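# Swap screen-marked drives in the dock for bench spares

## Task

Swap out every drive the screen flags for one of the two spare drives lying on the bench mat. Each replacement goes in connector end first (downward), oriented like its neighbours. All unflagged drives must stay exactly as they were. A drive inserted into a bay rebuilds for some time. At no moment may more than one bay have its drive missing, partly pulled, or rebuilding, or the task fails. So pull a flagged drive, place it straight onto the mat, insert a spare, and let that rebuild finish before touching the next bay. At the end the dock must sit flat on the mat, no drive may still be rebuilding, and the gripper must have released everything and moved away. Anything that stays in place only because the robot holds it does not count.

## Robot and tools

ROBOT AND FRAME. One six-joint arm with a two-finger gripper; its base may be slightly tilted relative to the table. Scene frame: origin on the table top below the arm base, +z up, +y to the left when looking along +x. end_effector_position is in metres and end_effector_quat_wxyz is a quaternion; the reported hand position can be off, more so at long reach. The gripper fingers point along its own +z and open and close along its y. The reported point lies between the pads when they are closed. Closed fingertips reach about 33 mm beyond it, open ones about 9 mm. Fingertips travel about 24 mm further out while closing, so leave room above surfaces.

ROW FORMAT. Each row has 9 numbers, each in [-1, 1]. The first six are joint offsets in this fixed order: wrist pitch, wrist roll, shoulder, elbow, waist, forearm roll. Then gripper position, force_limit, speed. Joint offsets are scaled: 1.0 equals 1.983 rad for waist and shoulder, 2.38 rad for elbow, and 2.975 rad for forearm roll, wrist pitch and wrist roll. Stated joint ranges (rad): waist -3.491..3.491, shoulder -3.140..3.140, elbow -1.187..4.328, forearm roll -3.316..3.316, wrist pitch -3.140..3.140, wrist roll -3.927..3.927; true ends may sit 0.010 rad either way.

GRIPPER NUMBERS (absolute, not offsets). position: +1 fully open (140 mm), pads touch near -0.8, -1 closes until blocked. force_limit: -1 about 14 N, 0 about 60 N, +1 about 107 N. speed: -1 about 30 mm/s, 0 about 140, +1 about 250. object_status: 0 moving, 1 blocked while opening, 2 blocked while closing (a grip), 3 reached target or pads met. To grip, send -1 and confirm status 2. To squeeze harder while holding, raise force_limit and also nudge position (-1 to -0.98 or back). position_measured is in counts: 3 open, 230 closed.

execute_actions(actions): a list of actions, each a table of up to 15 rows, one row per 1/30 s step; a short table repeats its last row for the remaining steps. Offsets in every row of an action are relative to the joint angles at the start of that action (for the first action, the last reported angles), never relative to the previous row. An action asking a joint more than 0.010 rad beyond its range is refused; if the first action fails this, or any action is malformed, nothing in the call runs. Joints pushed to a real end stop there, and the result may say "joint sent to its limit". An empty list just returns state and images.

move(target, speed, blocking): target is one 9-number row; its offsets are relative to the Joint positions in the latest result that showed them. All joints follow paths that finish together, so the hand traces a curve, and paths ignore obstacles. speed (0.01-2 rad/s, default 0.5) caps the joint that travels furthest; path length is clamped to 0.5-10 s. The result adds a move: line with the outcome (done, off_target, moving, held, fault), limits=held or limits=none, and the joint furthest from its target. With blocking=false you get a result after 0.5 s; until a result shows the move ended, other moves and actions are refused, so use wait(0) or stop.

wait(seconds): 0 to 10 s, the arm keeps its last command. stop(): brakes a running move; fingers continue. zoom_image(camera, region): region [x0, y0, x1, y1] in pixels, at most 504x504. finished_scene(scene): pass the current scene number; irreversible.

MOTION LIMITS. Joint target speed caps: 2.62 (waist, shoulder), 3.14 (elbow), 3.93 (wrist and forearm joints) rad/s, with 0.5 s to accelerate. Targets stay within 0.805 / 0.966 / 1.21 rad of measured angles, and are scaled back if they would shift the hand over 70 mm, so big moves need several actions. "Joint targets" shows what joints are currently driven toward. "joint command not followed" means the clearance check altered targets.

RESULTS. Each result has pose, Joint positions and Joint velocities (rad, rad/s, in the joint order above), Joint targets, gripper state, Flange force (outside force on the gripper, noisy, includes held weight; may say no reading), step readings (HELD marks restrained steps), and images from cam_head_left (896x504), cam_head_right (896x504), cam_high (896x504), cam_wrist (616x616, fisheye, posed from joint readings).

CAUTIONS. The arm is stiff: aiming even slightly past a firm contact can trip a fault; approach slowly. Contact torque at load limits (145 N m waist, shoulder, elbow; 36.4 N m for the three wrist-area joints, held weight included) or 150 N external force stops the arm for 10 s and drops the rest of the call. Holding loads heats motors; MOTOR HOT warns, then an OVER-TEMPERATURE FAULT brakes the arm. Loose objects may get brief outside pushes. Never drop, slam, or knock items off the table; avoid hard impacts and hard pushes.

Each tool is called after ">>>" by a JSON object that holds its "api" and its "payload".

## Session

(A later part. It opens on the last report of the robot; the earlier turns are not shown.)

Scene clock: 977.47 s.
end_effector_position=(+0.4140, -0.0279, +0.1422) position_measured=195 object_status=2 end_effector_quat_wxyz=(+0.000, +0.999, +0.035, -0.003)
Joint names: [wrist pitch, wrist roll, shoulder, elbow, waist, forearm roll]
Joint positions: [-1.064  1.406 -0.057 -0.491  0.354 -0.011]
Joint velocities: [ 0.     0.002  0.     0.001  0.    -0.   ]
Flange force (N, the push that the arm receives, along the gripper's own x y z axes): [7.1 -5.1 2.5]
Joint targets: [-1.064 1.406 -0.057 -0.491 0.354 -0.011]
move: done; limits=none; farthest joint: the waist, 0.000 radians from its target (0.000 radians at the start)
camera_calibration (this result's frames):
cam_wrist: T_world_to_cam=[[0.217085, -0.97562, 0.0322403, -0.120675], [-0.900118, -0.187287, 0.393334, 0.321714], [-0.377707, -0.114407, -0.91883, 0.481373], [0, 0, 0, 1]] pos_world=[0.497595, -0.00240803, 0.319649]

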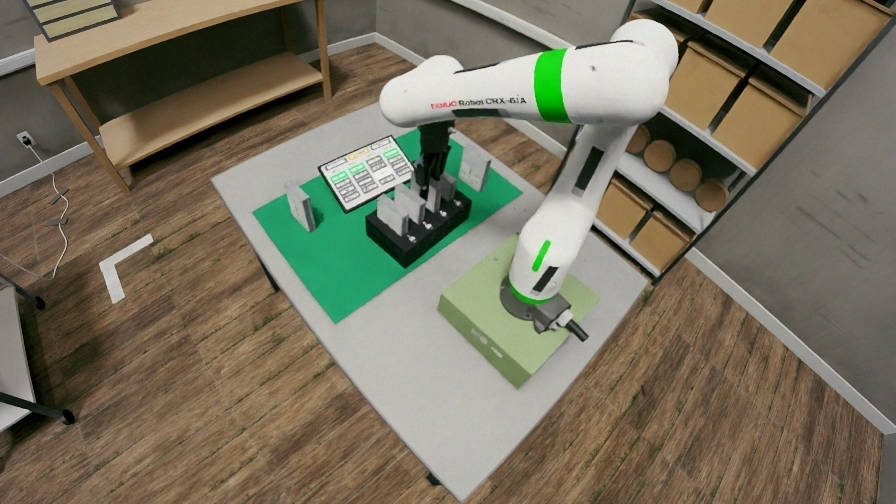

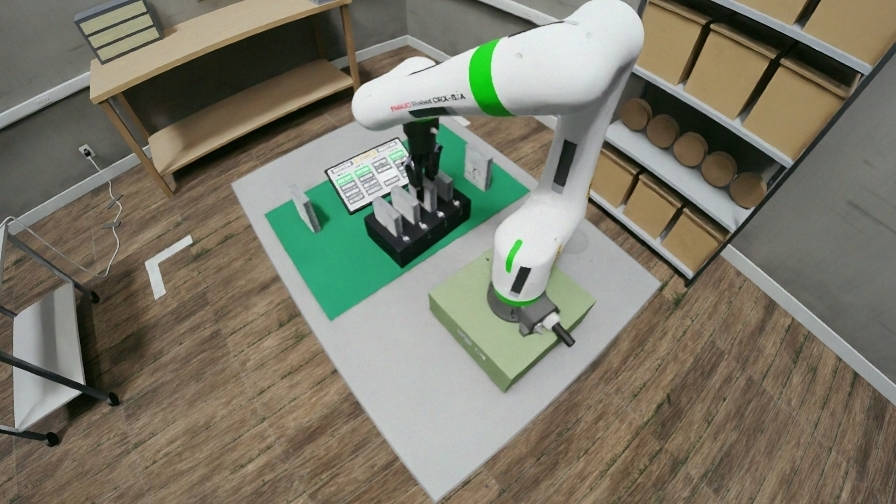

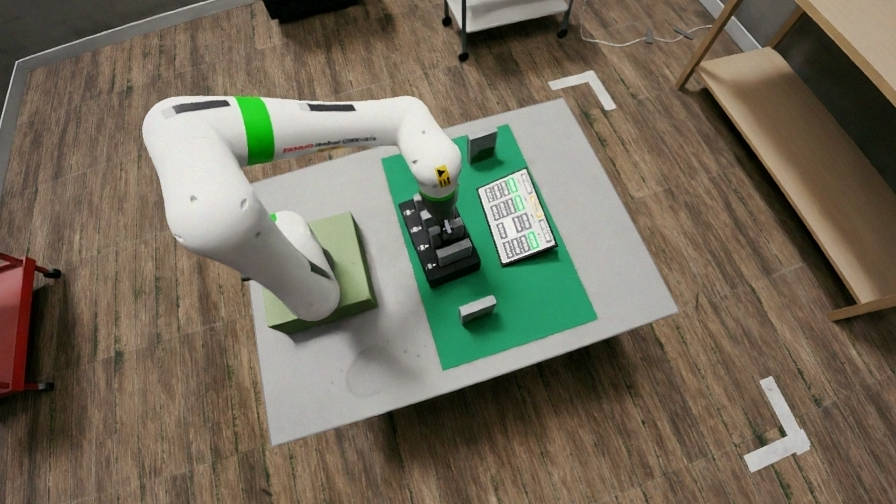

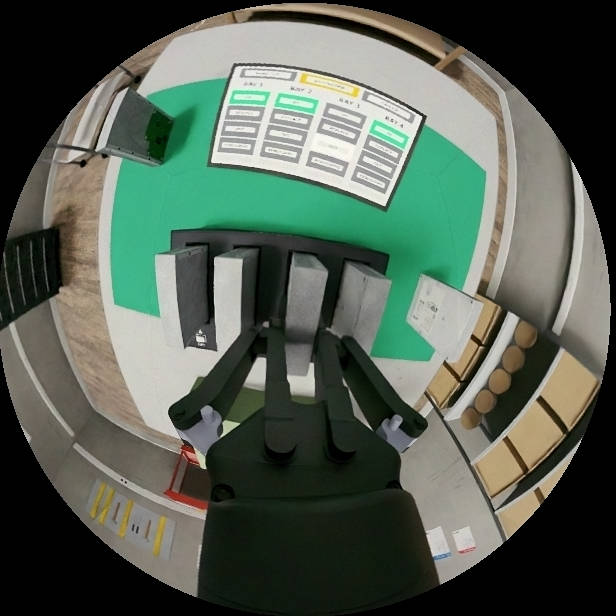

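>>> {"api": "move", "payload": {"target": [0.0111,0,0.0094,-0.0067,0,0,-1,0.3,-0.4], "speed": 0.02}}

>>> {"api": "move", "payload": {"target": [0.0017,0,0.0014,-0.001,0,0,-1,0.3,-0.4], "speed": 0.01}}

Scene clock: 983.90 s.
end_effector_position=(+0.4136, -0.0282, +0.1292) position_measured=195 object_status=2 end_effector_quat_wxyz=(+0.001, +0.999, +0.035, -0.003)
Joint names: [wrist pitch, wrist roll, shoulder, elbow, waist, forearm roll]
Joint positions: [-1.031  1.406 -0.038 -0.507  0.354 -0.011]
Joint velocities: [-0.     0.     0.     0.001  0.     0.   ]
Flange force (N, the push that the arm receives, along the gripper's own x y z axes): [1.1 -16.0 -17.1]
Joint targets: [-1.031 1.406 -0.038 -0.507 0.354 -0.011]
move: done; limits=none; farthest joint: the waist, 0.000 radians from its target (0.000 radians at the start)
camera_calibration (this result's frames):
cam_wrist: T_world_to_cam=[[0.216829, -0.975668, 0.0325141, -0.120407], [-0.899608, -0.186771, 0.394743, 0.326047], [-0.379065, -0.114842, -0.918216, 0.469687], [0, 0, 0, 1]] pos_world=[0.497464, -0.00264129, 0.306484]

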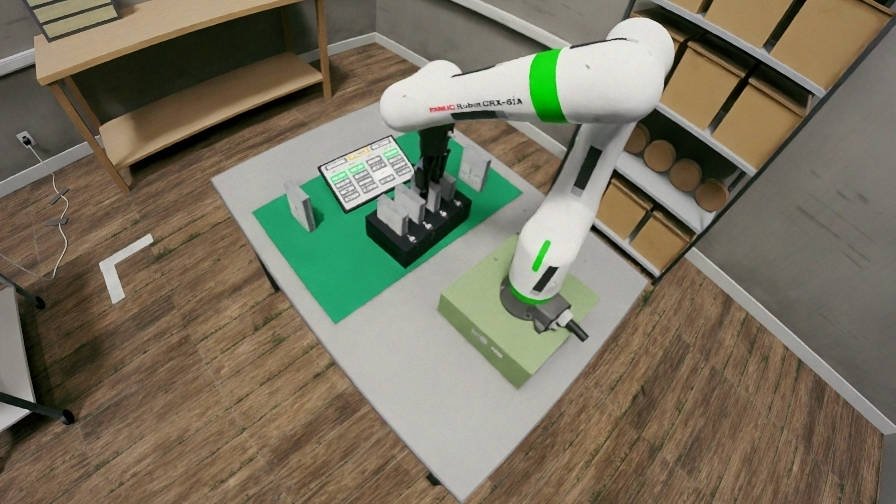

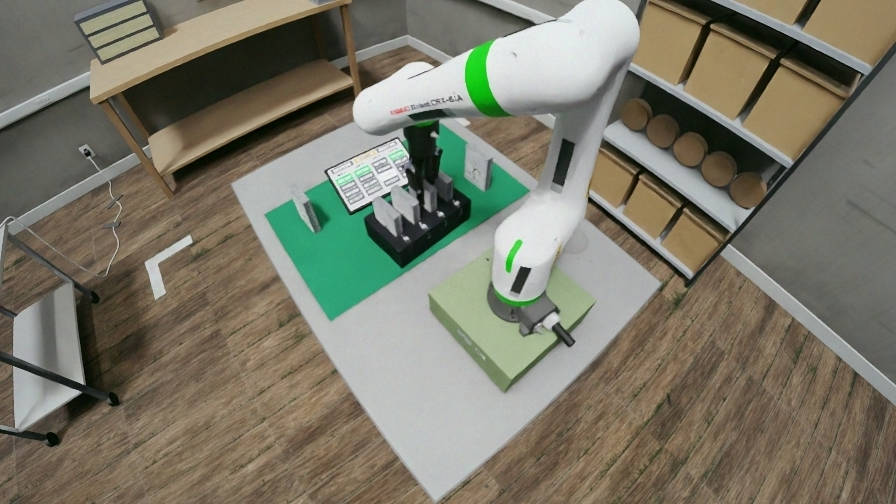

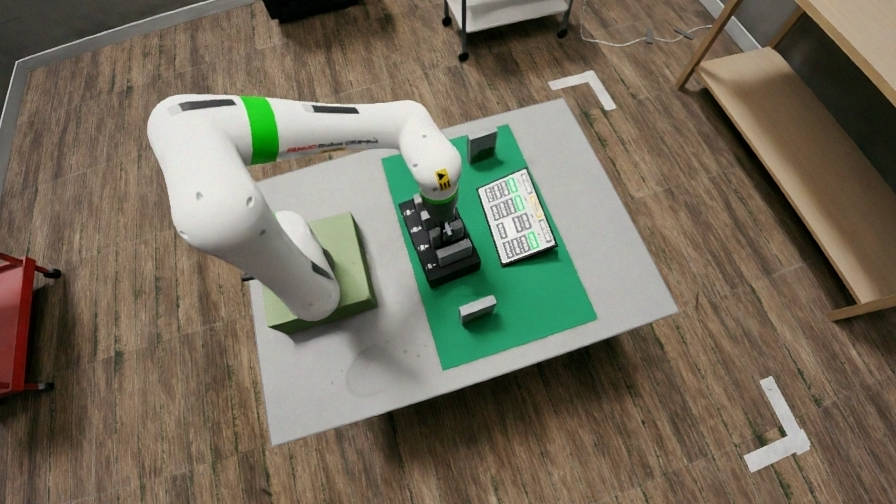

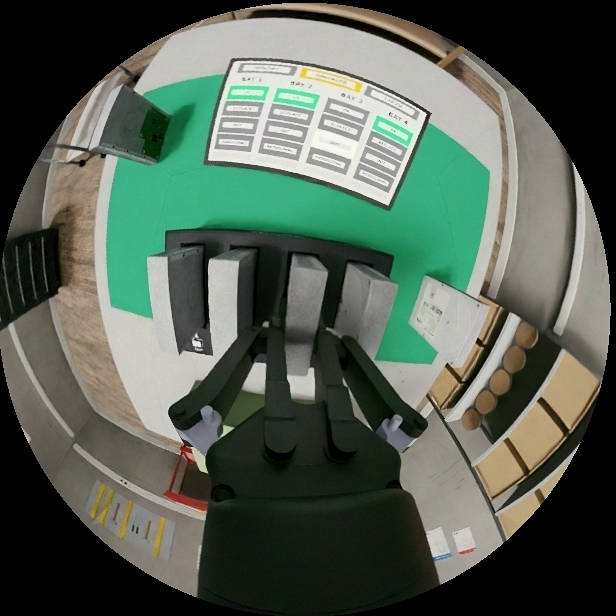

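Scene clock: 984.63 s.
end_effector_position=(+0.4136, -0.0283, +0.1273) position_measured=195 object_status=2 end_effector_quat_wxyz=(+0.001, +0.999, +0.035, -0.003)
Joint names: [wrist pitch, wrist roll, shoulder, elbow, waist, forearm roll]
Joint positions: [-1.026  1.406 -0.036 -0.509  0.354 -0.011]
Joint velocities: [-0.001 -0.001  0.     0.     0.    -0.002]
Flange force (N, the push that the arm receives, along the gripper's own x y z axes): [4.8 -16.6 -19.1]
Joint targets: [-1.026 1.406 -0.036 -0.509 0.354 -0.011]
move: done; limits=none; farthest joint: the waist, 0.000 radians from its target (0.000 radians at the start)
camera_calibration (this result's frames):
cam_wrist: T_world_to_cam=[[0.216783, -0.975677, 0.0325461, -0.12036], [-0.899584, -0.186705, 0.394828, 0.326737], [-0.379148, -0.11487, -0.918179, 0.467917], [0, 0, 0, 1]] pos_world=[0.497429, -0.00267905, 0.304544]

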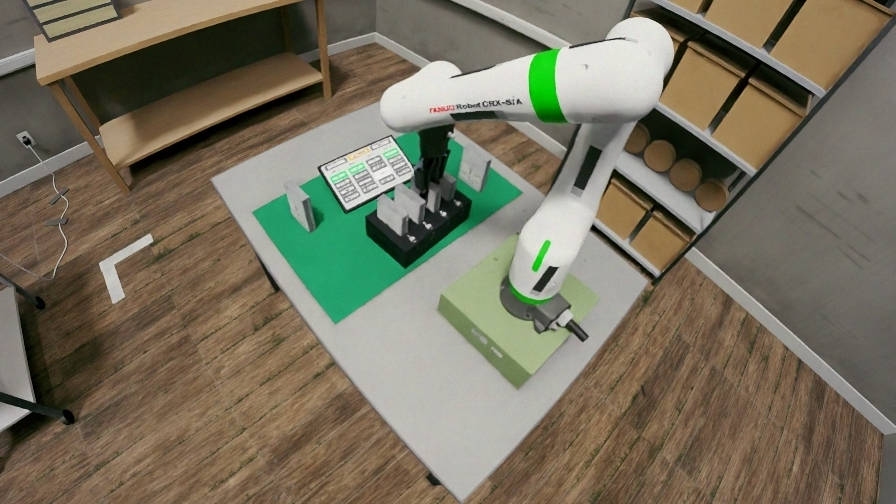

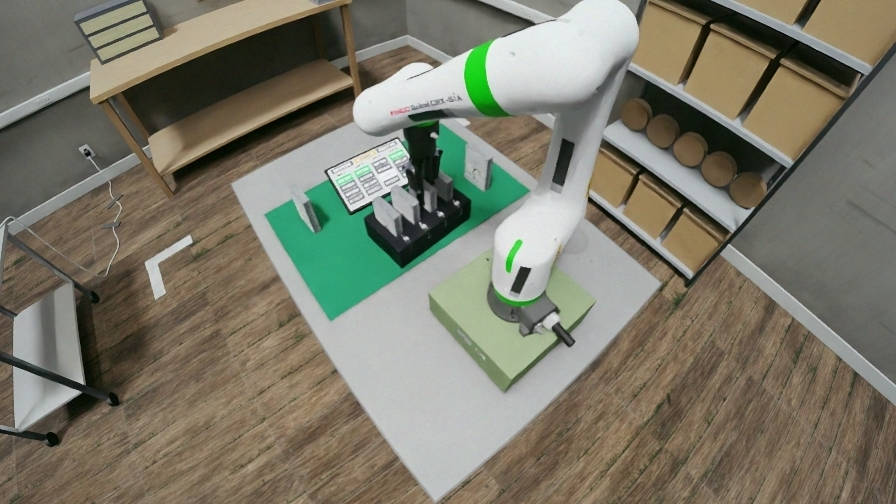

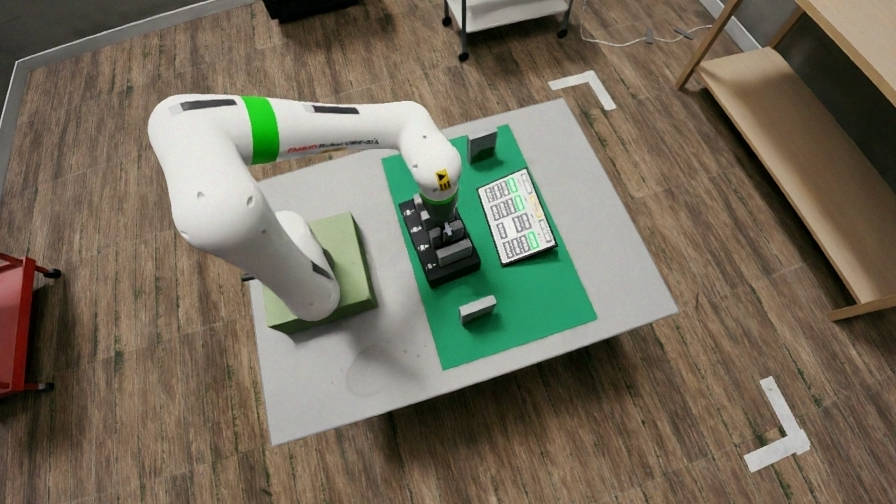

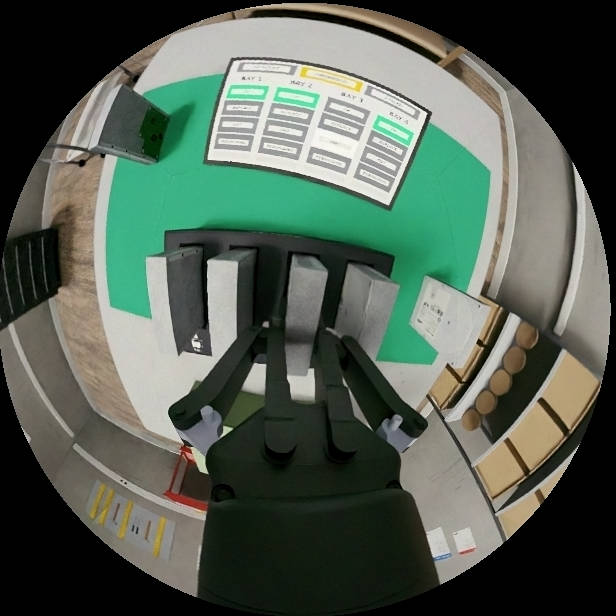

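>>> {"api": "execute_actions", "payload": {"actions": []}}

>>> {"api": "move", "payload": {"target": [0.0015,0,0.0012,-0.0009,0.0005,0,-1,0.3,-0.4], "speed": 0.01}}

Scene clock: 1002.00 s.
end_effector_position=(+0.4136, -0.0283, +0.1273) position_measured=195 object_status=2 end_effector_quat_wxyz=(+0.001, +0.999, +0.035, -0.003)
Joint names: [wrist pitch, wrist roll, shoulder, elbow, waist, forearm roll]
Joint positions: [-1.026  1.406 -0.036 -0.509  0.354 -0.011]
Joint velocities: [-0.     0.001  0.     0.001 -0.     0.   ]
Flange force (N, the push that the arm receives, along the gripper's own x y z axes): [8.3 -13.1 -18.7]
Joint targets: [-1.026 1.406 -0.036 -0.509 0.354 -0.011]
camera_calibration (this result's frames):
cam_wrist: T_world_to_cam=[[0.216783, -0.975677, 0.0325462, -0.12036], [-0.899583, -0.186705, 0.394832, 0.326735], [-0.379152, -0.114871, -0.918177, 0.467917], [0, 0, 0, 1]] pos_world=[0.497428, -0.00267915, 0.304542]

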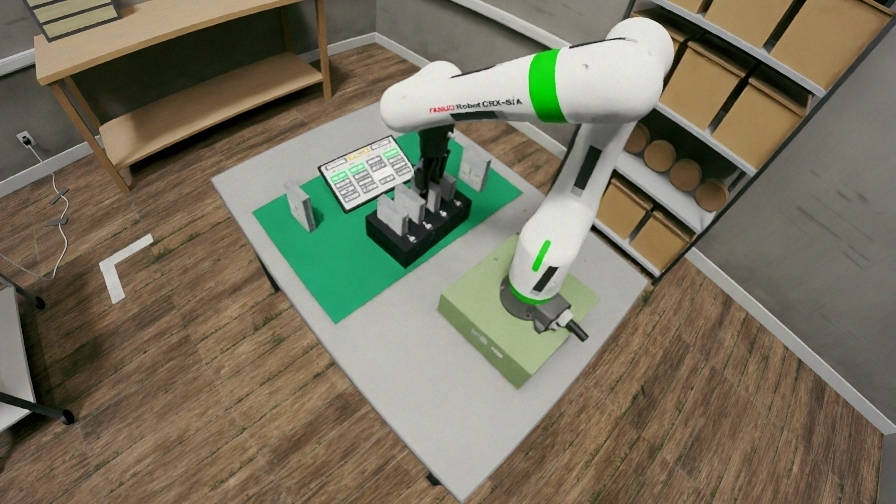

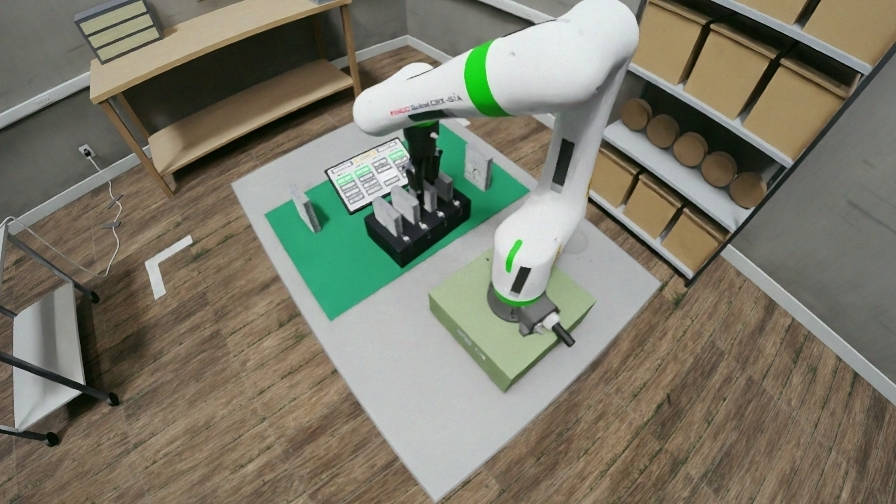

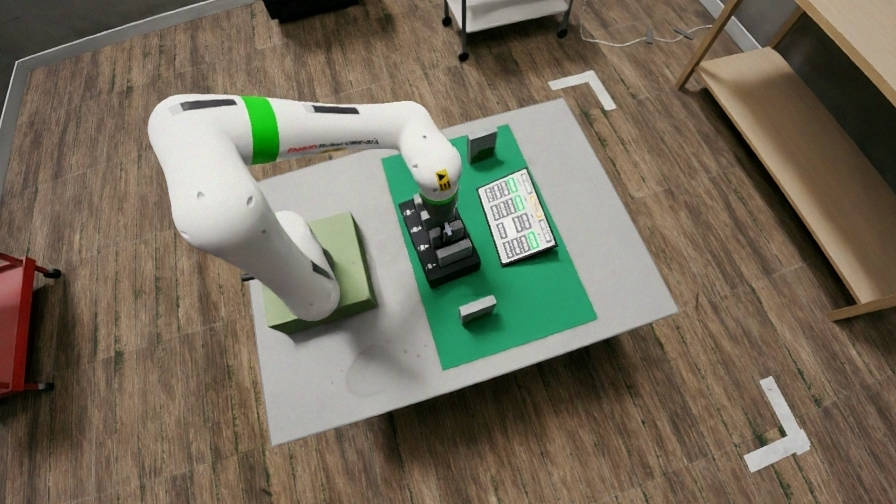

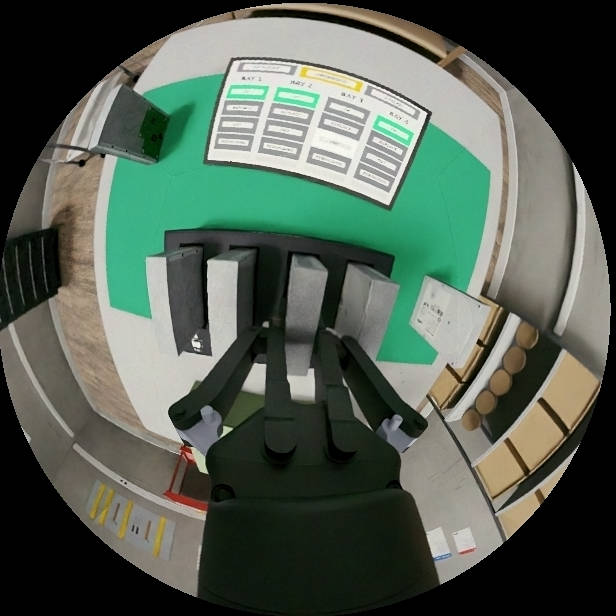

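Scene clock: 1002.70 s.
end_effector_position=(+0.4135, -0.0279, +0.1256) position_measured=195 object_status=2 end_effector_quat_wxyz=(+0.001, +0.999, +0.036, -0.003)
Joint names: [wrist pitch, wrist roll, shoulder, elbow, waist, forearm roll]
Joint positions: [-1.022  1.406 -0.033 -0.511  0.355 -0.011]
Joint velocities: [-0.001 -0.001  0.     0.     0.    -0.   ]
Flange force (N, the push that the arm receives, along the gripper's own x y z axes): [3.2 5.6 16.8]
Joint targets: [-1.022 1.406 -0.033 -0.511 0.355 -0.011]
move: done; limits=none; farthest joint: the waist, 0.000 radians from its target (0.001 radians at the start)
camera_calibration (this result's frames):
cam_wrist: T_world_to_cam=[[0.217682, -0.975479, 0.0324693, -0.12029], [-0.899361, -0.18755, 0.394937, 0.327293], [-0.379163, -0.115172, -0.918134, 0.466363], [0, 0, 0, 1]] pos_world=[0.497367, -0.00224418, 0.302829]

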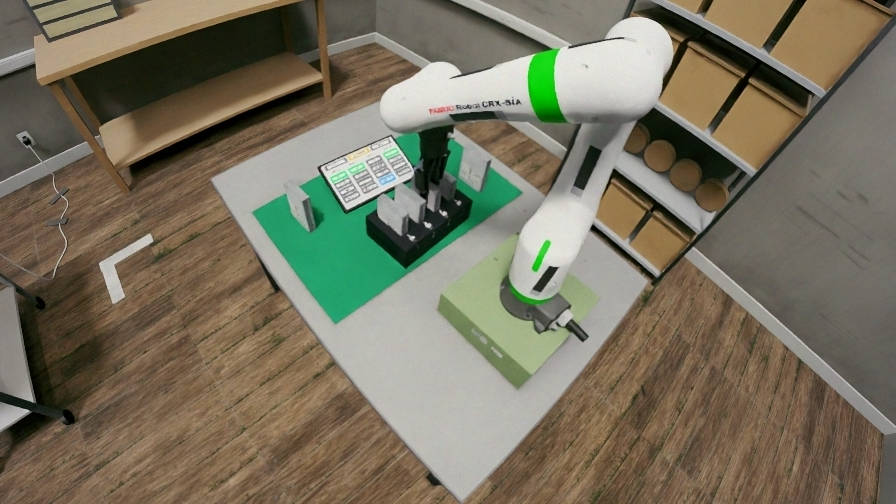

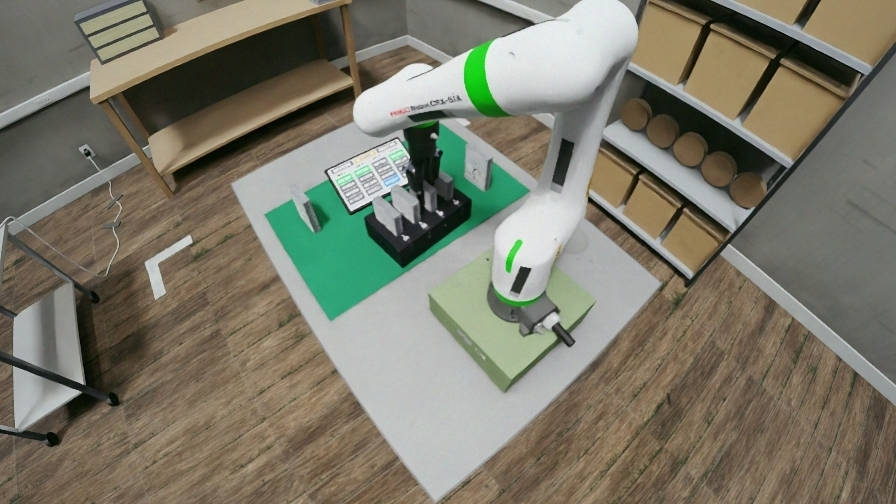

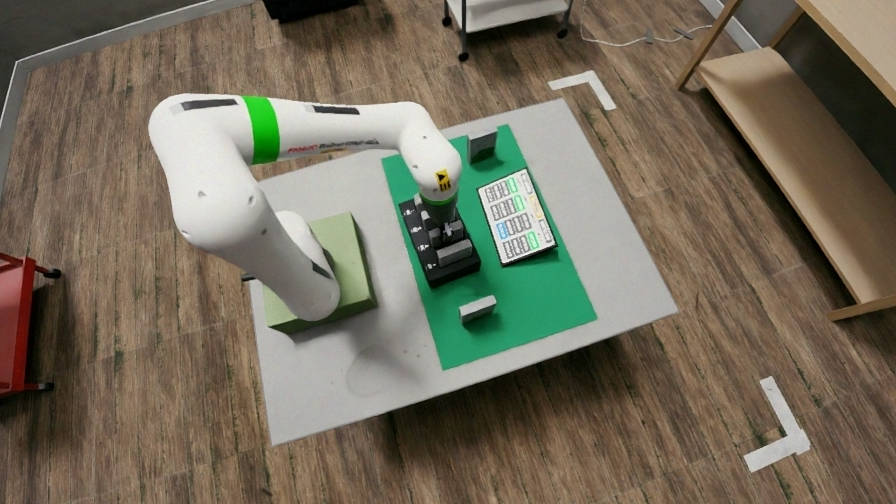

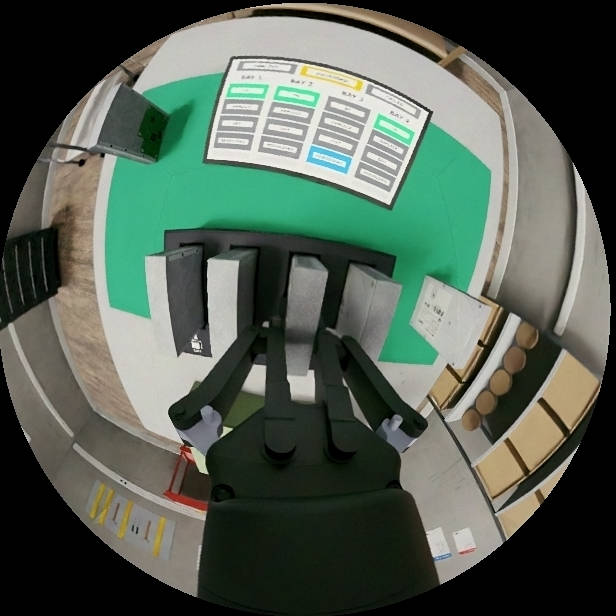

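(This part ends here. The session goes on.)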